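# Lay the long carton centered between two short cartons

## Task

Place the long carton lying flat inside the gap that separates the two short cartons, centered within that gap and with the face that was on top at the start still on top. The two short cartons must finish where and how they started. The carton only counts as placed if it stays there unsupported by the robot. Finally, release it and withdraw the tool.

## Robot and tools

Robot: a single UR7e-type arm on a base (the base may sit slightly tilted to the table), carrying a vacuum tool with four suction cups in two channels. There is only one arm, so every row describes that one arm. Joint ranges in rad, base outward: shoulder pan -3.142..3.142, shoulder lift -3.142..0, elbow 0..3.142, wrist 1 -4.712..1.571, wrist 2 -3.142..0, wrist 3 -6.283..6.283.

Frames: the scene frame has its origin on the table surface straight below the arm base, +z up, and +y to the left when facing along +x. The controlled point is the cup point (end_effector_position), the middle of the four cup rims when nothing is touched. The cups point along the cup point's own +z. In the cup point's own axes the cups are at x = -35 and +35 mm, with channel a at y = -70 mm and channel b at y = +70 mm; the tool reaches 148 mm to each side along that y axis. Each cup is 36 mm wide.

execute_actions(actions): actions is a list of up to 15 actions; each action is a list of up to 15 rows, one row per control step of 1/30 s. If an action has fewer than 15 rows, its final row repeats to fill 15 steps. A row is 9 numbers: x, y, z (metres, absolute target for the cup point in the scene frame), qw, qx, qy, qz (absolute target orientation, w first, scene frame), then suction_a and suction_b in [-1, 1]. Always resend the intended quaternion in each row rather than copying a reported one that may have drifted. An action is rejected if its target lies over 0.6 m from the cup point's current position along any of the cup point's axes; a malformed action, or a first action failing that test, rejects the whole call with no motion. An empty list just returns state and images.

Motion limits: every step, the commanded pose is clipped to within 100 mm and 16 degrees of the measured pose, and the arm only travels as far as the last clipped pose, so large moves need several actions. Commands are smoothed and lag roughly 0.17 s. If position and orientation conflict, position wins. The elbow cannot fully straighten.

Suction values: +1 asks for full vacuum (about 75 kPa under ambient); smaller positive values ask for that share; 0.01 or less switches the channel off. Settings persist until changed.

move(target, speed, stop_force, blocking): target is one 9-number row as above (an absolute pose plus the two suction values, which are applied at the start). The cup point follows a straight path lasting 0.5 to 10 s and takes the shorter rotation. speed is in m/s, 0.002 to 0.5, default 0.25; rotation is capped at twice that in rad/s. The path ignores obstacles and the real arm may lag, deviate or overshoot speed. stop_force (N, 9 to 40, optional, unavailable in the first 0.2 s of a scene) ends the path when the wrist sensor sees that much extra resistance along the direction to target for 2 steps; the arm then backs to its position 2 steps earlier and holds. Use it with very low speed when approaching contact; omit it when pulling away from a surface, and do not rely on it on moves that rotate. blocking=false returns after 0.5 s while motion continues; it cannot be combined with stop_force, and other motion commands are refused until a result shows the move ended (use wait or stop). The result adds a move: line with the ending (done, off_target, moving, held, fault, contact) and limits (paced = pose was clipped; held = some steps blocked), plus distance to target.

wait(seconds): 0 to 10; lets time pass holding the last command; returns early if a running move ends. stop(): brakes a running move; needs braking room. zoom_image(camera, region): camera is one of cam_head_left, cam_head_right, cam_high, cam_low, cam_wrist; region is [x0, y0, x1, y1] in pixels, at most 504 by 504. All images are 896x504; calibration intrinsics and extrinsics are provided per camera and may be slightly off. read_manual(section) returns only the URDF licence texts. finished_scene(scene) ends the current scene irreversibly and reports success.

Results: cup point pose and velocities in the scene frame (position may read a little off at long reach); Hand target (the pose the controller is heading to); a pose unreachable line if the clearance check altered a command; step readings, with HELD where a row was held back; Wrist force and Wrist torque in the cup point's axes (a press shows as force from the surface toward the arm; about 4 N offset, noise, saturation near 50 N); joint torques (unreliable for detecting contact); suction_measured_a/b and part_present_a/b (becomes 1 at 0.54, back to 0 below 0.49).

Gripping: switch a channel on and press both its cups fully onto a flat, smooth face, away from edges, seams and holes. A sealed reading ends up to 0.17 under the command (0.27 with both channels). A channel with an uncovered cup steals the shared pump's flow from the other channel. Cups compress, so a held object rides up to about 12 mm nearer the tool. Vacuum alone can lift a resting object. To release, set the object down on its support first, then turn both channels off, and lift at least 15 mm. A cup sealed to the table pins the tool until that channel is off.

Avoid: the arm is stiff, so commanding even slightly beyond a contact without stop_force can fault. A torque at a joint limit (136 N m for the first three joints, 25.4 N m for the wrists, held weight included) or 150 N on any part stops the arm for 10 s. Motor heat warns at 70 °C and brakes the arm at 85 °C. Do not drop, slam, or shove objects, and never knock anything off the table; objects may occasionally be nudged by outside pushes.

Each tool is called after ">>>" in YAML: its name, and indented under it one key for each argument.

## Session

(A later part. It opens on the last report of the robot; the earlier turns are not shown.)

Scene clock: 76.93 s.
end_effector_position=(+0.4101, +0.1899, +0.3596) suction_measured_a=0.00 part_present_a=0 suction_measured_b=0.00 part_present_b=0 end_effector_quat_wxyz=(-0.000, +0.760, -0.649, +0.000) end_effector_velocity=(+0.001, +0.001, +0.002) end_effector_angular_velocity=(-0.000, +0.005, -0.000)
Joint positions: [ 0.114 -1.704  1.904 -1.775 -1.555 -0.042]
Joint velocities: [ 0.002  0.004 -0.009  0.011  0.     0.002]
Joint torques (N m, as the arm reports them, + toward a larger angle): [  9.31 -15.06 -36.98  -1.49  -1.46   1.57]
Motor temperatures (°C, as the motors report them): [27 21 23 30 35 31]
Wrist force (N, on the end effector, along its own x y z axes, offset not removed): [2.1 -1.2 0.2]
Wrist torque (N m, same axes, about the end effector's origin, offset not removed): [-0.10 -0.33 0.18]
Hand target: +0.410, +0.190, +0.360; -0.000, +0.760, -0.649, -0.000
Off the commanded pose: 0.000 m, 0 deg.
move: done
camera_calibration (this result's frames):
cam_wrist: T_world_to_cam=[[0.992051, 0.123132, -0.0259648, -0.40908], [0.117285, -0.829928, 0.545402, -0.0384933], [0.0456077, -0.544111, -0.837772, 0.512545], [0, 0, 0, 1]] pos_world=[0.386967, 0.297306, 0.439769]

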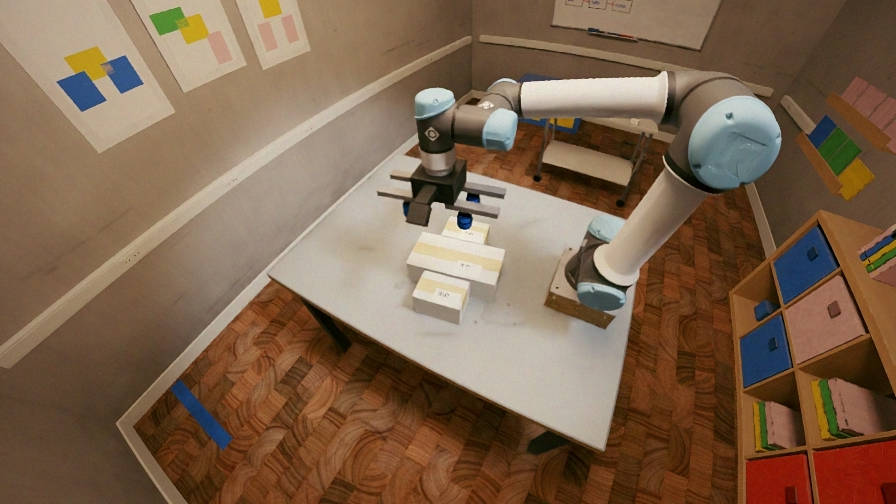

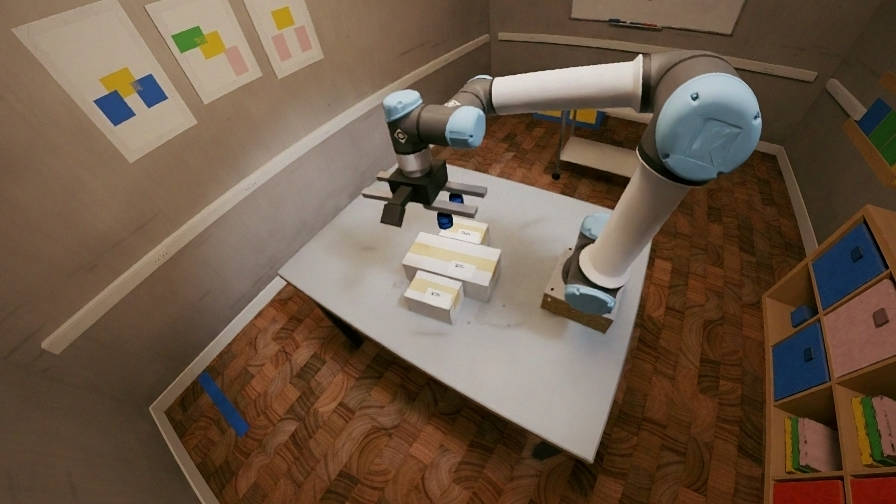

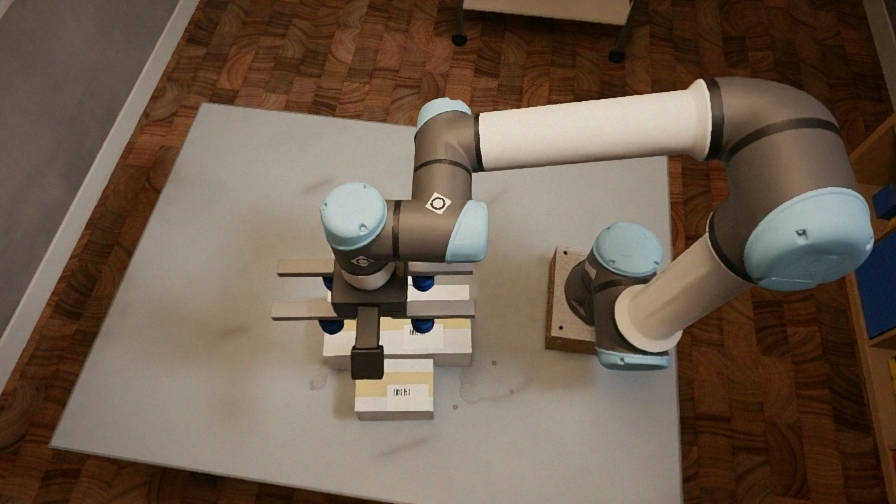

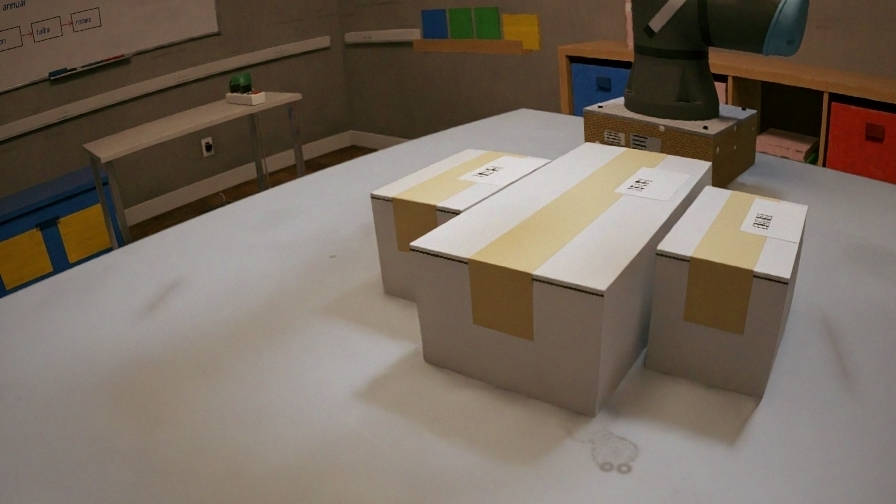

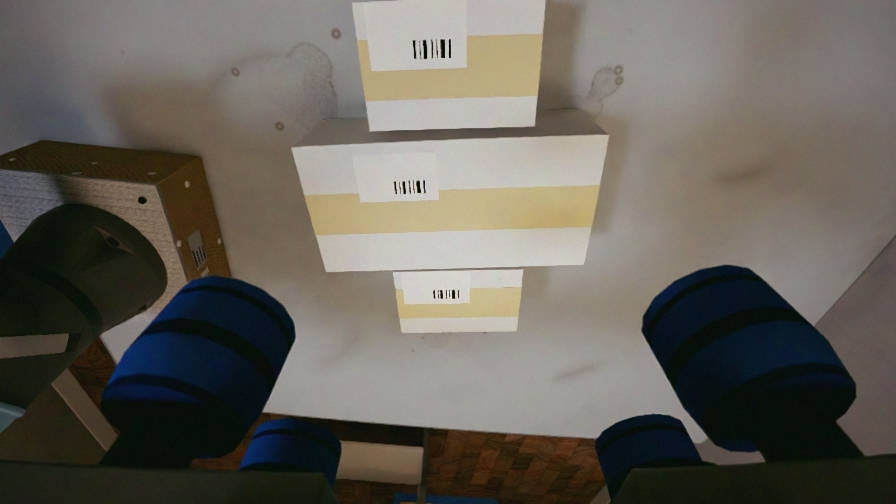

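>>> move:
  target: [0.41,0.08,0.36,0,0.649,0.760,0,0,0]
  speed: 0.5

>>> zoom_image:
  camera: "cam_wrist"
  region: [280,90,630,340]

Scene clock: 84.60 s.
end_effector_position=(+0.4100, +0.0800, +0.3600) suction_measured_a=0.00 part_present_a=0 suction_measured_b=0.00 part_present_b=0 end_effector_quat_wxyz=(+0.000, +0.650, +0.760, -0.000) end_effector_velocity=(+0.000, -0.001, +0.000) end_effector_angular_velocity=(+0.003, -0.000, +0.012)
Joint positions: [-0.154 -1.788  1.974 -1.757 -1.555 -3.45 ]
Joint velocities: [-0.003 -0.    -0.     0.001  0.003 -0.015]
Joint torques (N m, as the arm reports them, + toward a larger angle): [-10.26 -25.89 -20.56  -1.29   1.16  -2.08]
Motor temperatures (°C, as the motors report them): [27 21 23 30 35 31]
Wrist force (N, on the end effector, along its own x y z axes, offset not removed): [2.4 -1.2 3.3]
Wrist torque (N m, same axes, about the end effector's origin, offset not removed): [-0.13 -0.48 0.19]
Hand target: +0.410, +0.080, +0.360; +0.000, +0.649, +0.760, -0.000
Off the commanded pose: 0.000 m, 0 deg.
move: done
camera_calibration (this result's frames):
cam_wrist: T_world_to_cam=[[-0.992236, -0.121521, -0.0264536, 0.437957], [-0.116221, 0.830308, 0.545052, -0.166891], [-0.0442706, 0.543895, -0.837984, 0.402946], [0, 0, 0, 1]] pos_world=[0.432999, -0.0273686, 0.440213]

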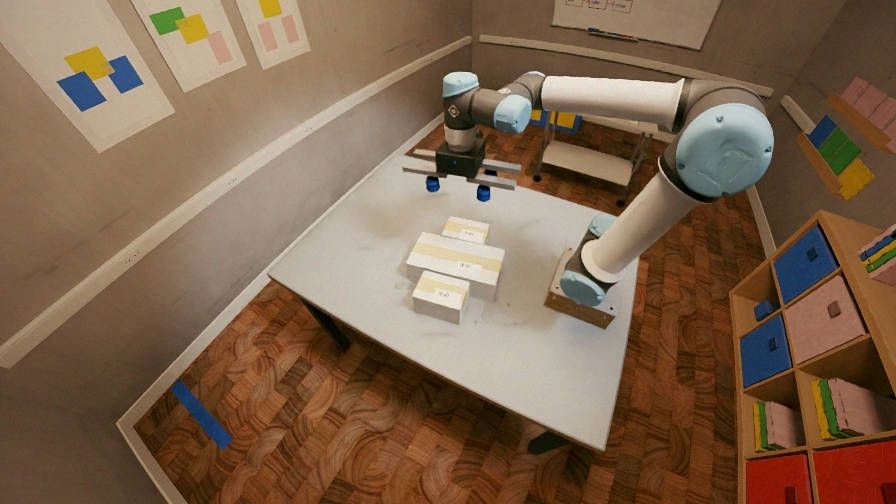

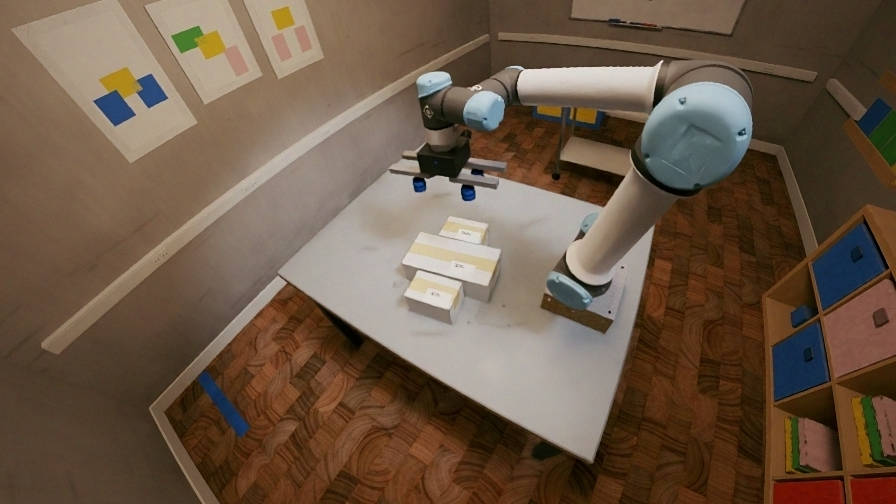

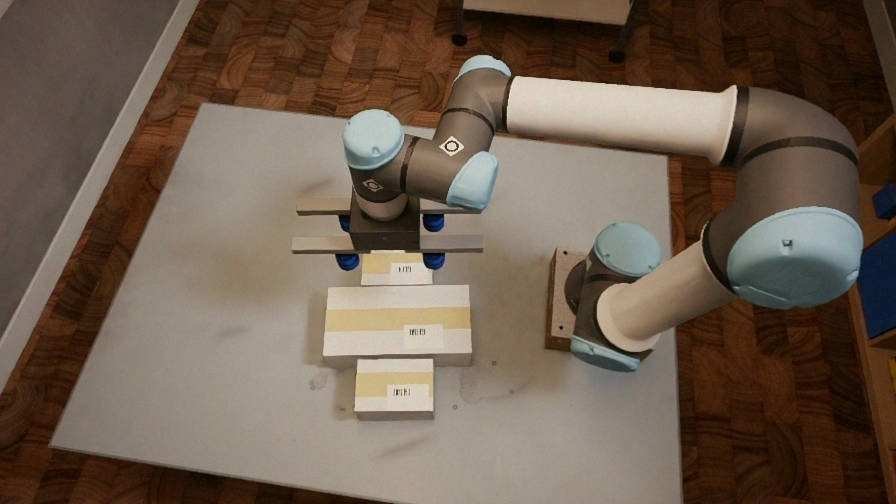

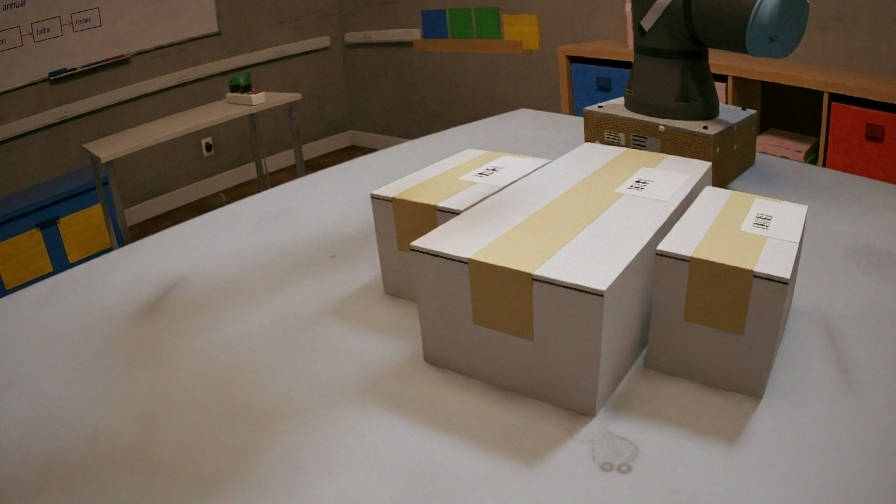

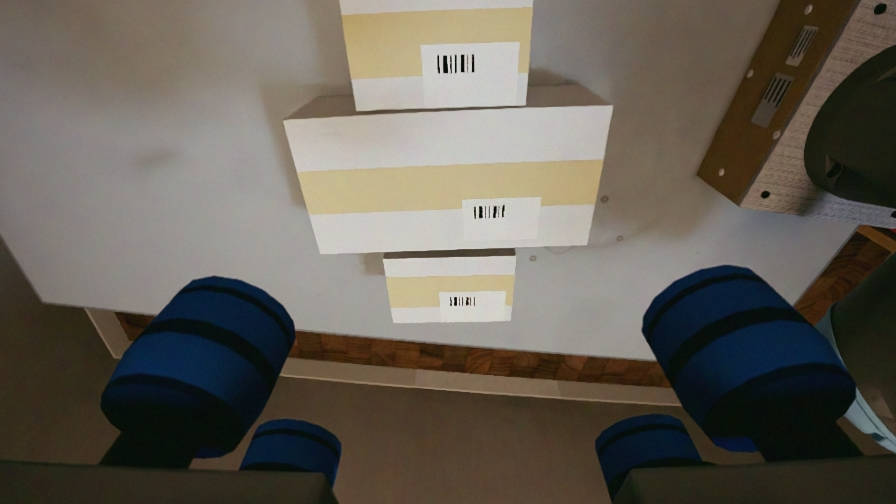

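Region (280, 90, 630, 340) of cam_wrist's 896x504 image, scaled by 1.440, with more detail than that image has; it fills the top 360 rows of this view, and the rest is white.

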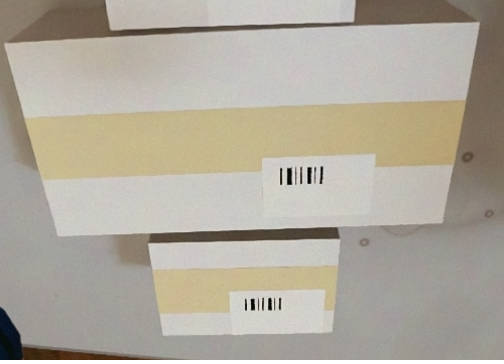

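>>> move:
  target: [0.41,0.135,0.14,0,-0.760,0.649,0,0,0]
  speed: 0.4

>>> move:
  target: [0.41,0.135,0.097,0,-0.760,0.649,0,1,1]
  speed: 0.03

Scene clock: 93.10 s.
end_effector_position=(+0.4098, +0.1350, +0.1402) suction_measured_a=0.00 part_present_a=0 suction_measured_b=0.00 part_present_b=0 end_effector_quat_wxyz=(-0.000, +0.761, -0.649, -0.000) end_effector_velocity=(+0.001, +0.000, +0.000) end_effector_angular_velocity=(-0.002, -0.003, -0.014)
Joint positions: [-0.008 -1.443  2.307 -2.436 -1.554 -0.166]
Joint velocities: [ 0.002  0.001  0.    -0.004 -0.002  0.016]
Joint torques (N m, as the arm reports them, + toward a larger angle): [ 10.39 -18.73 -12.05  -5.01  -1.5    1.85]
Motor temperatures (°C, as the motors report them): [27 21 23 30 35 31]
Wrist force (N, on the end effector, along its own x y z axes, offset not removed): [1.4 -1.3 0.9]
Wrist torque (N m, same axes, about the end effector's origin, offset not removed): [-0.10 -0.30 0.15]
Hand target: +0.410, +0.135, +0.140; -0.000, +0.760, -0.649, -0.000
Off the commanded pose: 0.000 m, 0 deg.
move: done
camera_calibration (this result's frames):
cam_wrist: T_world_to_cam=[[0.99182, 0.124874, -0.0264587, -0.407734], [0.119023, -0.829841, 0.545159, 0.0349174], [0.0461195, -0.543848, -0.837915, 0.298635], [0, 0, 0, 1]] pos_world=[0.38647, 0.242303, 0.220407]

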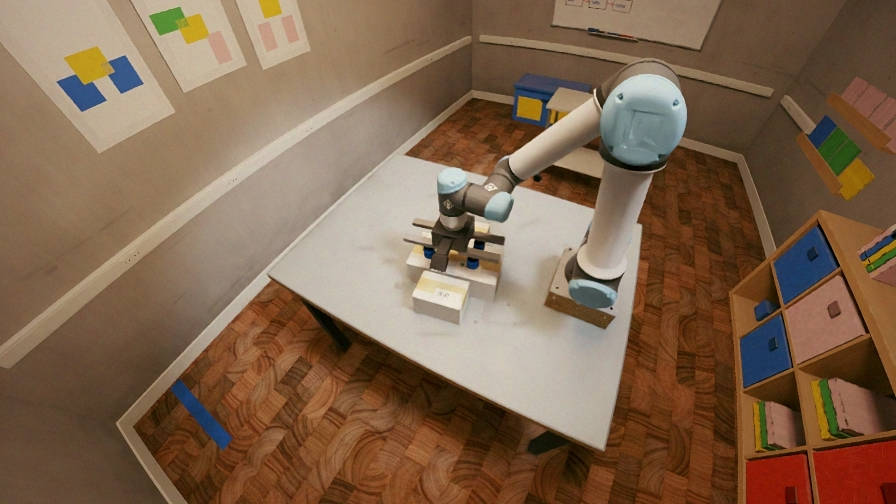

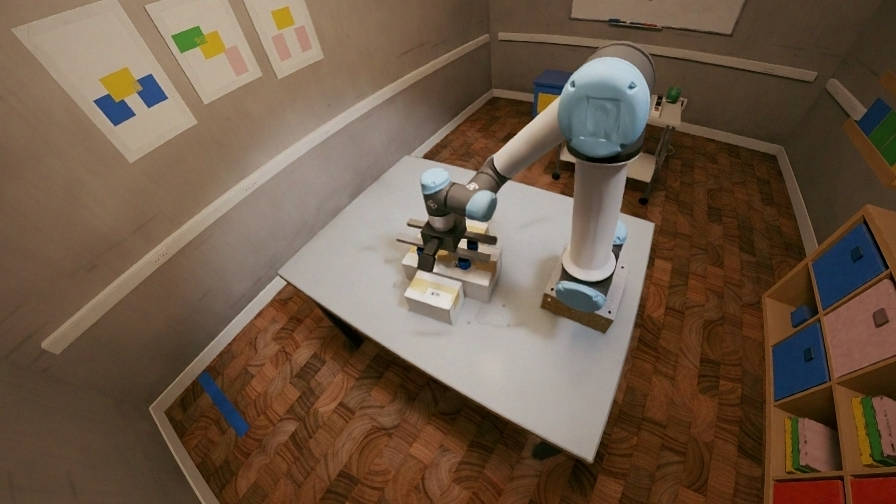

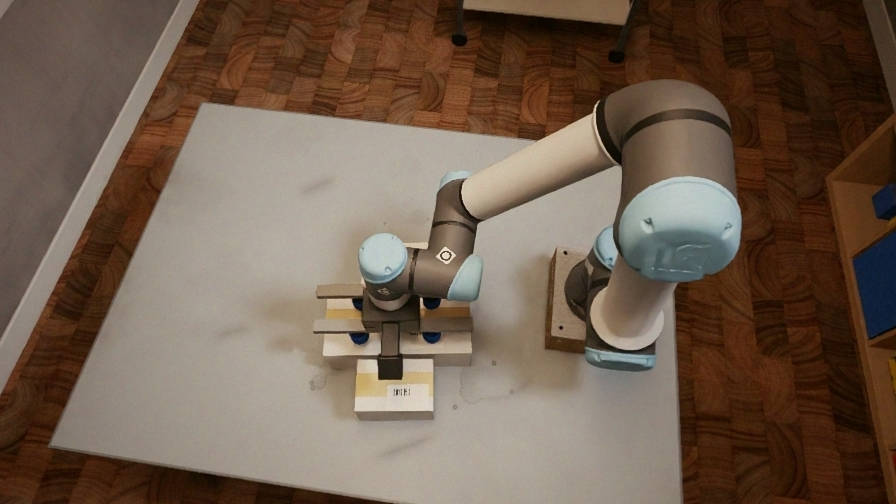

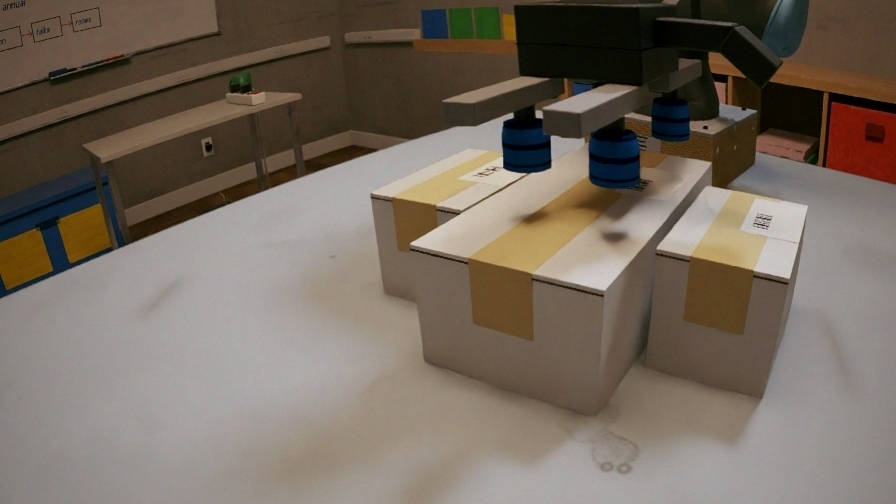

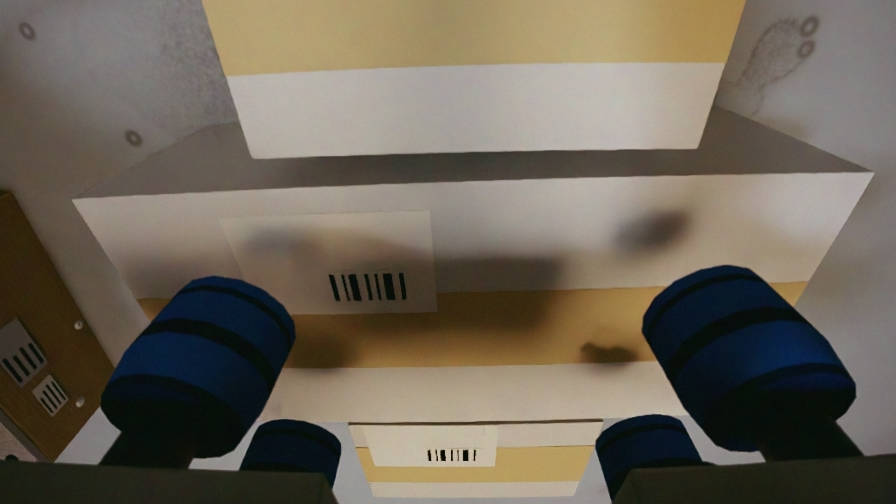

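Scene clock: 94.90 s.
end_effector_position=(+0.4099, +0.1350, +0.0973) suction_measured_a=0.30 part_present_a=0 suction_measured_b=0.30 part_present_b=0 end_effector_quat_wxyz=(+0.000, +0.760, -0.649, -0.000) end_effector_velocity=(+0.000, -0.000, -0.003) end_effector_angular_velocity=(-0.001, -0.000, -0.000)
Joint positions: [-0.006 -1.331  2.342 -2.584 -1.555 -0.163]
Joint velocities: [ 0.     0.008  0.001 -0.009 -0.001  0.   ]
Joint torques (N m, as the arm reports them, + toward a larger angle): [ 12.04 -27.06 -14.7   -6.9   -1.38   1.76]
Motor temperatures (°C, as the motors report them): [27 21 23 30 35 31]
Wrist force (N, on the end effector, along its own x y z axes, offset not removed): [1.6 -0.2 14.9]
Wrist torque (N m, same axes, about the end effector's origin, offset not removed): [-0.31 -0.45 0.20]
Hand target: +0.410, +0.135, +0.097; +0.000, +0.760, -0.649, -0.000
Off the commanded pose: 0.000 m, 0 deg.
move: done
camera_calibration (this result's frames):
cam_wrist: T_world_to_cam=[[0.992039, 0.123111, -0.0265184, -0.408845], [0.117563, -0.829837, 0.545481, 0.0588736], [0.0451487, -0.544256, -0.837703, 0.263097], [0, 0, 0, 1]] pos_world=[0.38679, 0.242381, 0.177441]

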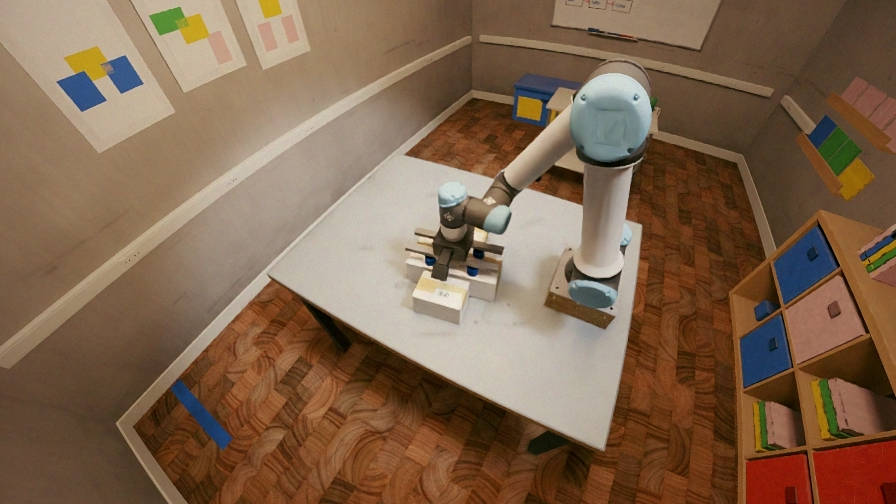

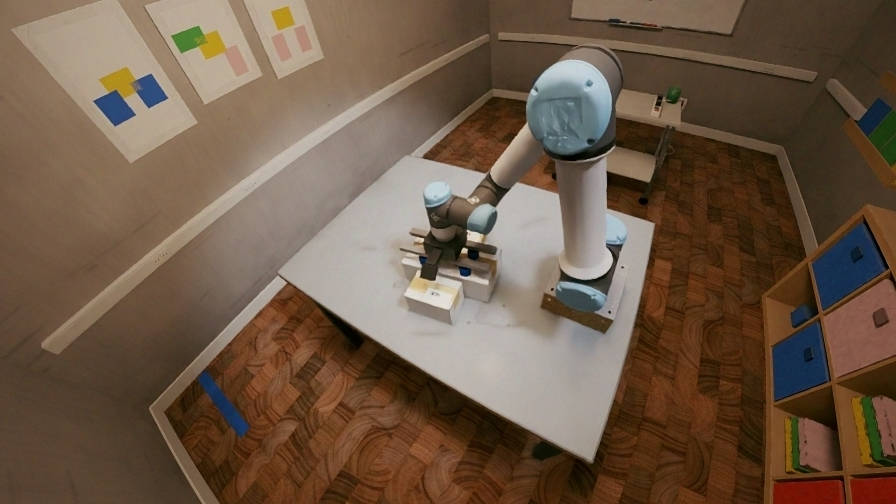

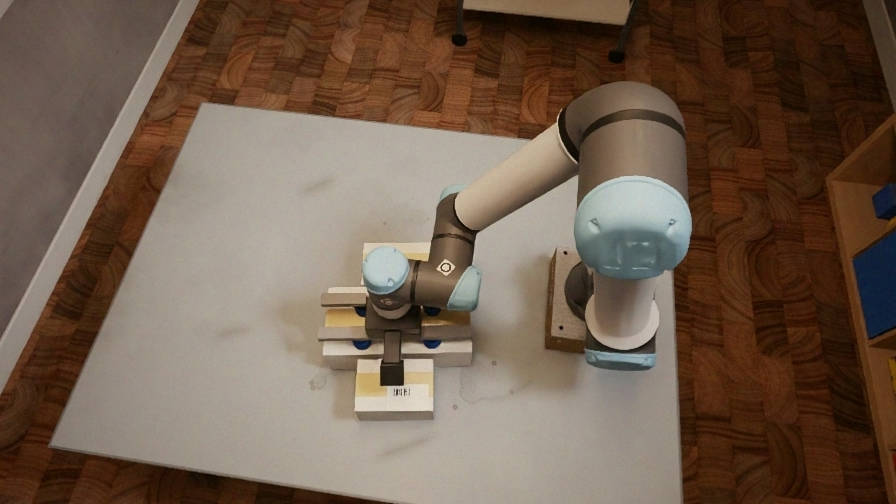

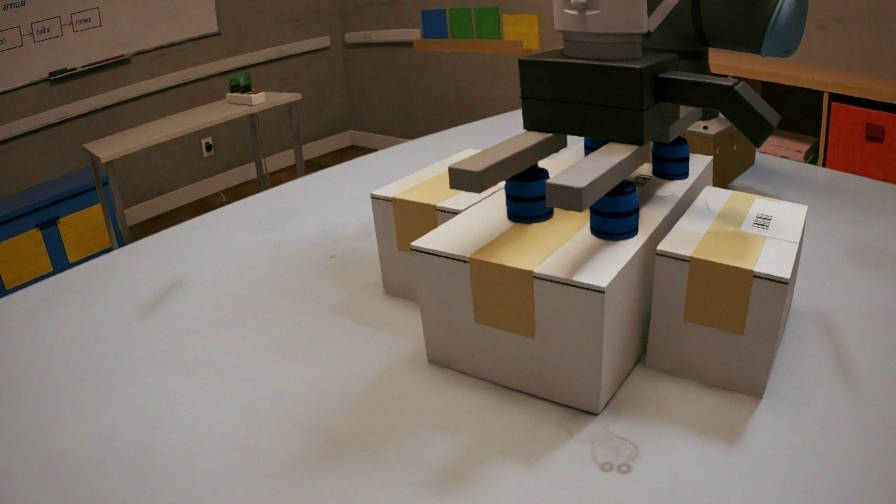

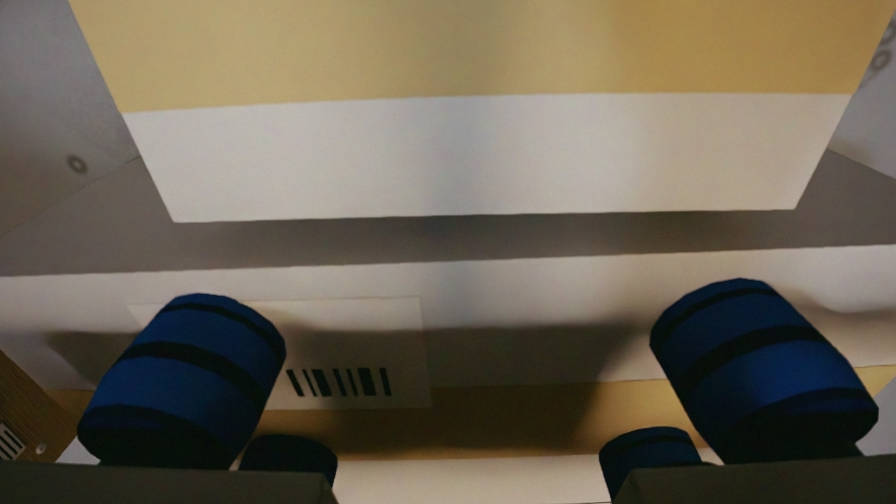

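Sealing and lifting. Shift +2.5 mm.

>>> execute_actions:
  actions:
    - [[0.41,0.135,0.098,0,-0.760,0.649,0,1,1]]
    - [[0.41,0.135,0.098,0,-0.760,0.649,0,1,1]]
    - [[0.41,0.136,0.098,0,-0.760,0.649,0,1,1],[0.41,0.137,0.098,0,-0.760,0.649,0,1,1],[0.41,0.1376,0.098,0,-0.760,0.649,0,1,1]]
    - [[0.41,0.1376,0.095,0,-0.760,0.649,0,1,1]]
    - [[0.41,0.1376,0.095,0,-0.760,0.649,0,0,0]]
    - [[0.41,0.1376,0.13,0,-0.760,0.649,0,0,0]]

>>> move:
  target: [0.41,0.19,0.36,0,-0.760,0.649,0,0,0]
  speed: 0.4

>>> zoom_image:
  camera: "cam_wrist"
  region: [280,90,630,340]

Scene clock: 101.77 s.
end_effector_position=(+0.4101, +0.1377, +0.1288) suction_measured_a=0.00 part_present_a=0 suction_measured_b=0.00 part_present_b=0 end_effector_quat_wxyz=(-0.000, +0.760, -0.649, +0.000) end_effector_velocity=(-0.001, -0.001, +0.009) end_effector_angular_velocity=(-0.000, +0.007, -0.002)
Joint positions: [-0.001 -1.413  2.315 -2.476 -1.555 -0.157]
Joint velocities: [-0.003 -0.025 -0.009  0.04  -0.    -0.001]
Joint torques (N m, as the arm reports them, + toward a larger angle): [-14.05 -35.04 -25.33  -0.93  -0.51  -2.29]
Motor temperatures (°C, as the motors report them): [27 21 23 30 35 31]
Wrist force (N, on the end effector, along its own x y z axes, offset not removed): [0.1 -1.4 3.2]
Wrist torque (N m, same axes, about the end effector's origin, offset not removed): [-0.13 -0.21 0.11]
Hand target: +0.410, +0.138, +0.130; -0.000, +0.760, -0.649, +0.000
Off the commanded pose: 0.001 m, 0 deg.
Step readings (end_effector_position; steps 1 to 15: 1st action; 16 to 30: 2nd action; 31 to 45: 3rd action; 46 to 60: 4th action; 61 to 75: 5th action; 76 to 90: 6th action):
0: (+0.4100, +0.1350, +0.0970)
1: (+0.4100, +0.1350, +0.0970)
2: (+0.4099, +0.1350, +0.0971)
4: (+0.4099, +0.1350, +0.0973)
8: (+0.4099, +0.1350, +0.0977)
15: (+0.4100, +0.1350, +0.0980)
16: (+0.4100, +0.1350, +0.0980)
17: (+0.4100, +0.1350, +0.0980)
19: (+0.4100, +0.1350, +0.0980)
23: (+0.4100, +0.1350, +0.0980)
30: (+0.4100, +0.1350, +0.0980)
31: (+0.4100, +0.1350, +0.0980)
32: (+0.4100, +0.1351, +0.0980)
34: (+0.4101, +0.1357, +0.0981)
38: (+0.4101, +0.1370, +0.0981)
45: (+0.4100, +0.1375, +0.0980)
46: (+0.4100, +0.1375, +0.0980)
47: (+0.4100, +0.1376, +0.0977)
49: (+0.4101, +0.1376, +0.0967)
53: (+0.4100, +0.1376, +0.0955)
60: (+0.4100, +0.1376, +0.0951)
61: (+0.4100, +0.1376, +0.0951)
62: (+0.4100, +0.1376, +0.0951)
64: (+0.4100, +0.1376, +0.0950)
68: (+0.4100, +0.1376, +0.0950)
75: (+0.4100, +0.1376, +0.0950)
76: (+0.4100, +0.1376, +0.0950)
77: (+0.4107, +0.1376, +0.0967)
79: (+0.4116, +0.1378, +0.1078)
83: (+0.4108, +0.1379, +0.1221)
90: end_effector_position above
camera_calibration (this result's frames):
cam_wrist: T_world_to_cam=[[0.992051, 0.123183, -0.0257037, -0.408668], [0.117176, -0.82983, 0.545575, 0.0440226], [0.0458759, -0.544251, -0.837667, 0.29066], [0, 0, 0, 1]] pos_world=[0.386927, 0.245064, 0.208954]

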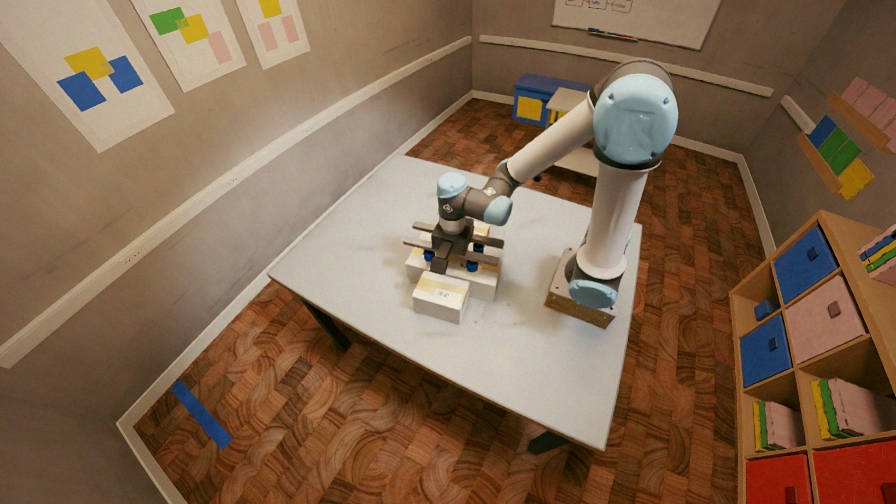

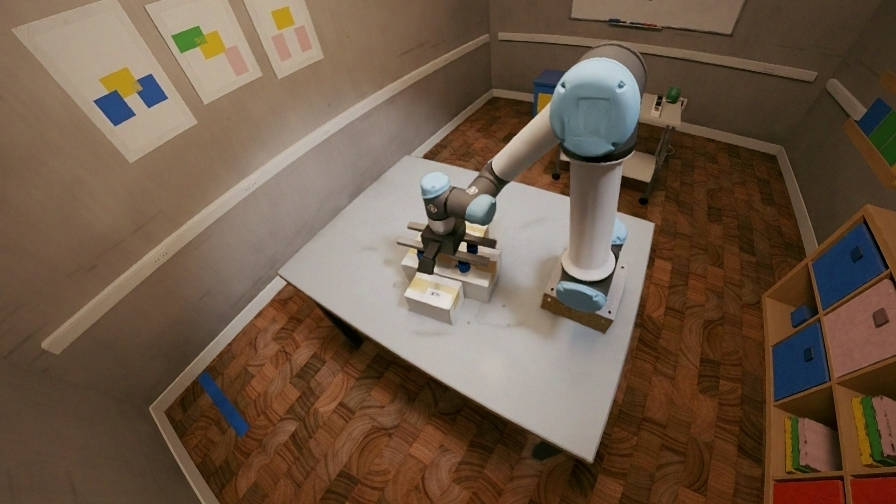

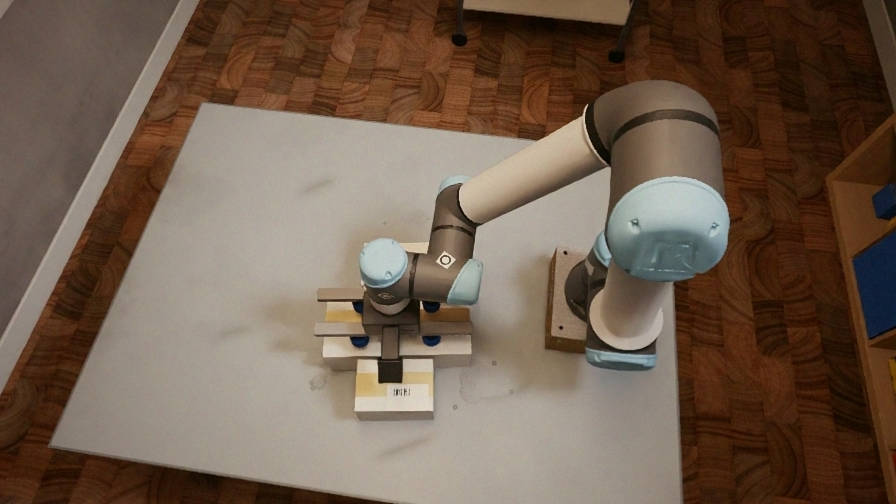

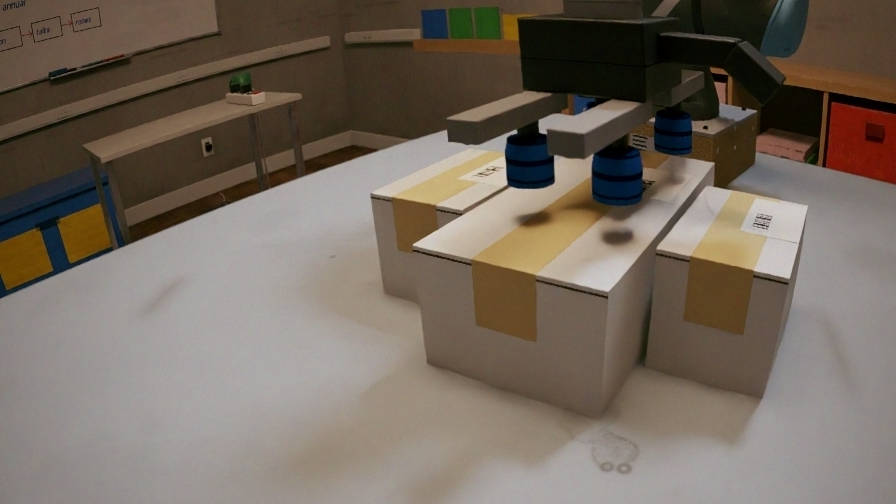

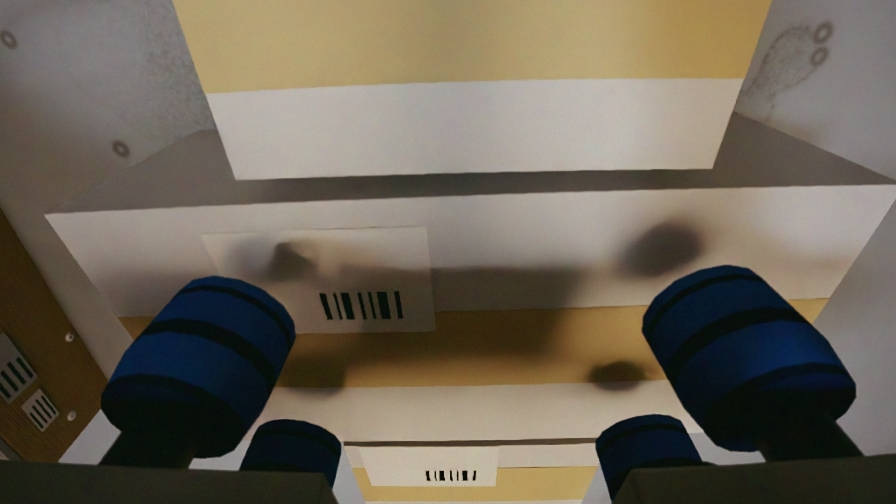

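Scene clock: 103.13 s.
end_effector_position=(+0.4102, +0.1900, +0.3596) suction_measured_a=0.00 part_present_a=0 suction_measured_b=0.00 part_present_b=0 end_effector_quat_wxyz=(-0.000, +0.760, -0.649, +0.000) end_effector_velocity=(-0.000, +0.000, +0.003) end_effector_angular_velocity=(-0.001, +0.002, +0.000)
Joint positions: [ 0.115 -1.704  1.904 -1.775 -1.555 -0.042]
Joint velocities: [ 0.001 -0.    -0.008  0.011 -0.001  0.001]
Joint torques (N m, as the arm reports them, + toward a larger angle): [ 11.12 -12.57 -37.76  -1.51  -1.58   1.51]
Motor temperatures (°C, as the motors report them): [27 21 23 30 35 31]
Wrist force (N, on the end effector, along its own x y z axes, offset not removed): [1.4 1.3 1.5]
Wrist torque (N m, same axes, about the end effector's origin, offset not removed): [0.22 -0.26 0.13]
Hand target: +0.410, +0.190, +0.360; -0.000, +0.760, -0.649, -0.000
Off the commanded pose: 0.000 m, 0 deg.
move: done
camera_calibration (this result's frames):
cam_wrist: T_world_to_cam=[[0.992053, 0.123137, -0.0258684, -0.409132], [0.117236, -0.829934, 0.545404, -0.038474], [0.0456902, -0.544102, -0.837774, 0.512552], [0, 0, 0, 1]] pos_world=[0.386972, 0.297329, 0.439803]

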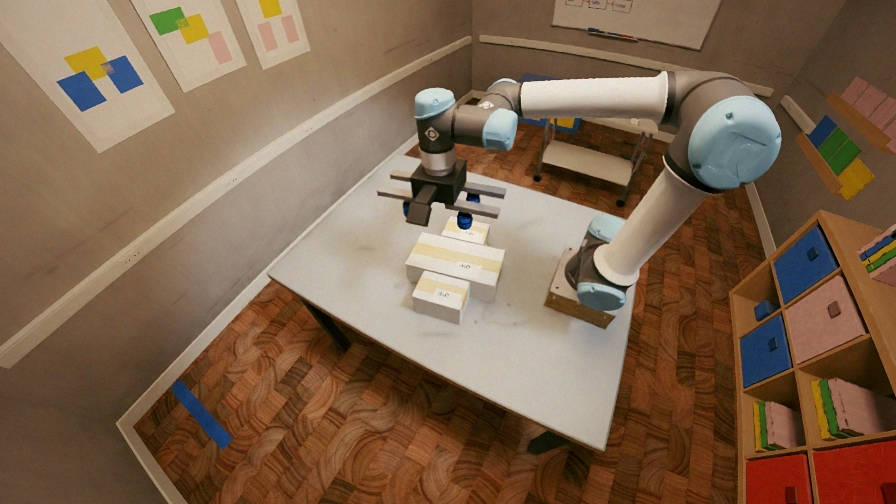

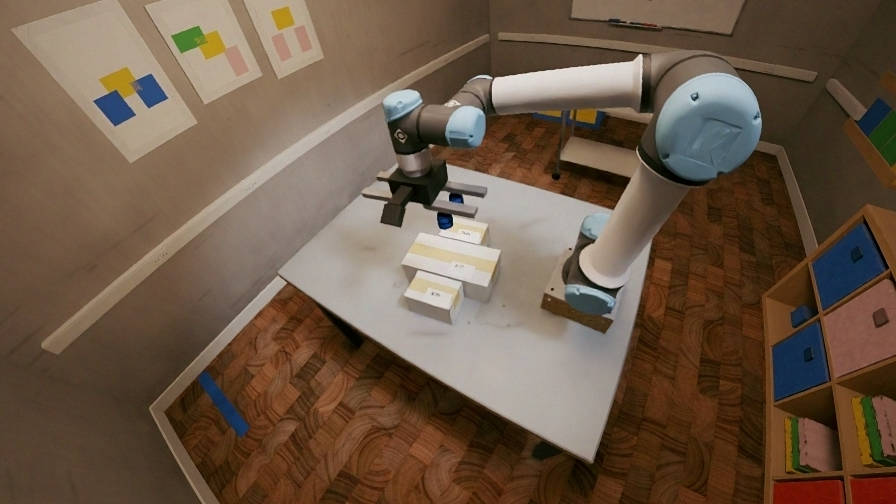

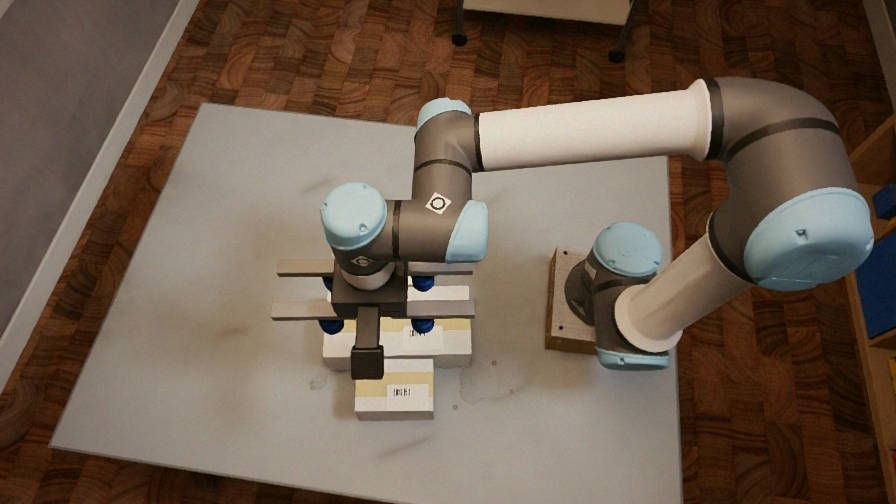

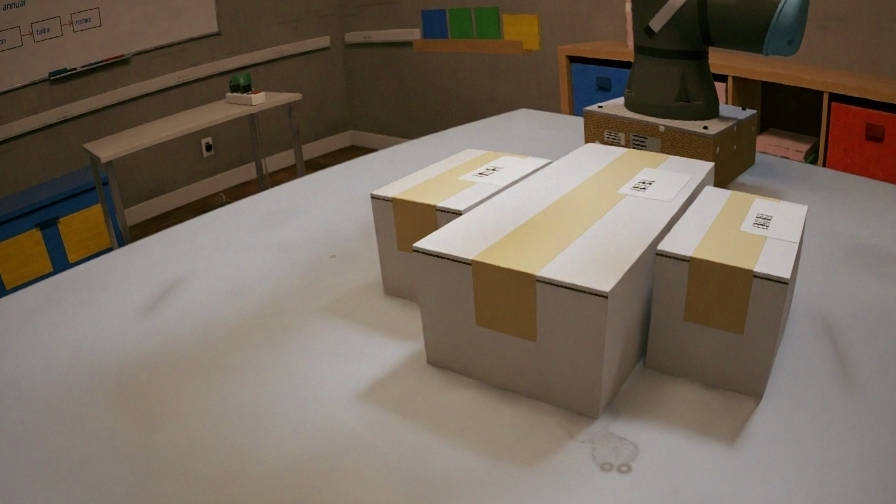

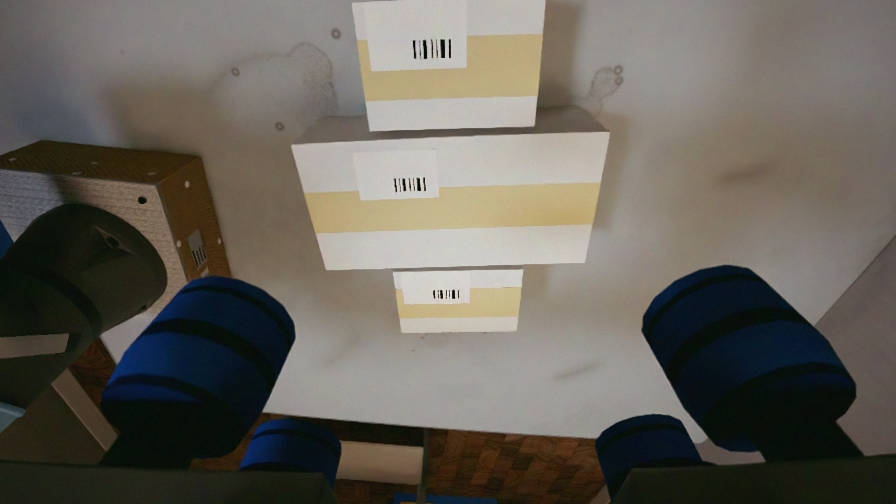

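Region (280, 90, 630, 340) of cam_wrist's 896x504 image, scaled by 1.440, with more detail than that image has; it fills the top 360 rows of this view, and the rest is white.

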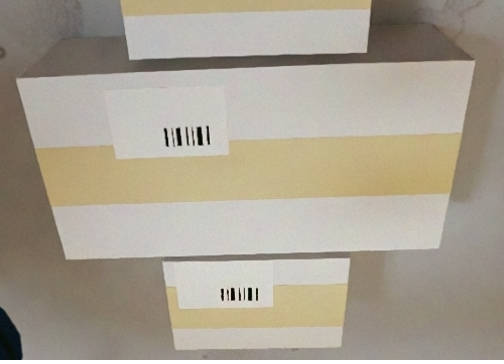

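>>> finished_scene:
  scene: 2

The scene is finished: the task was done.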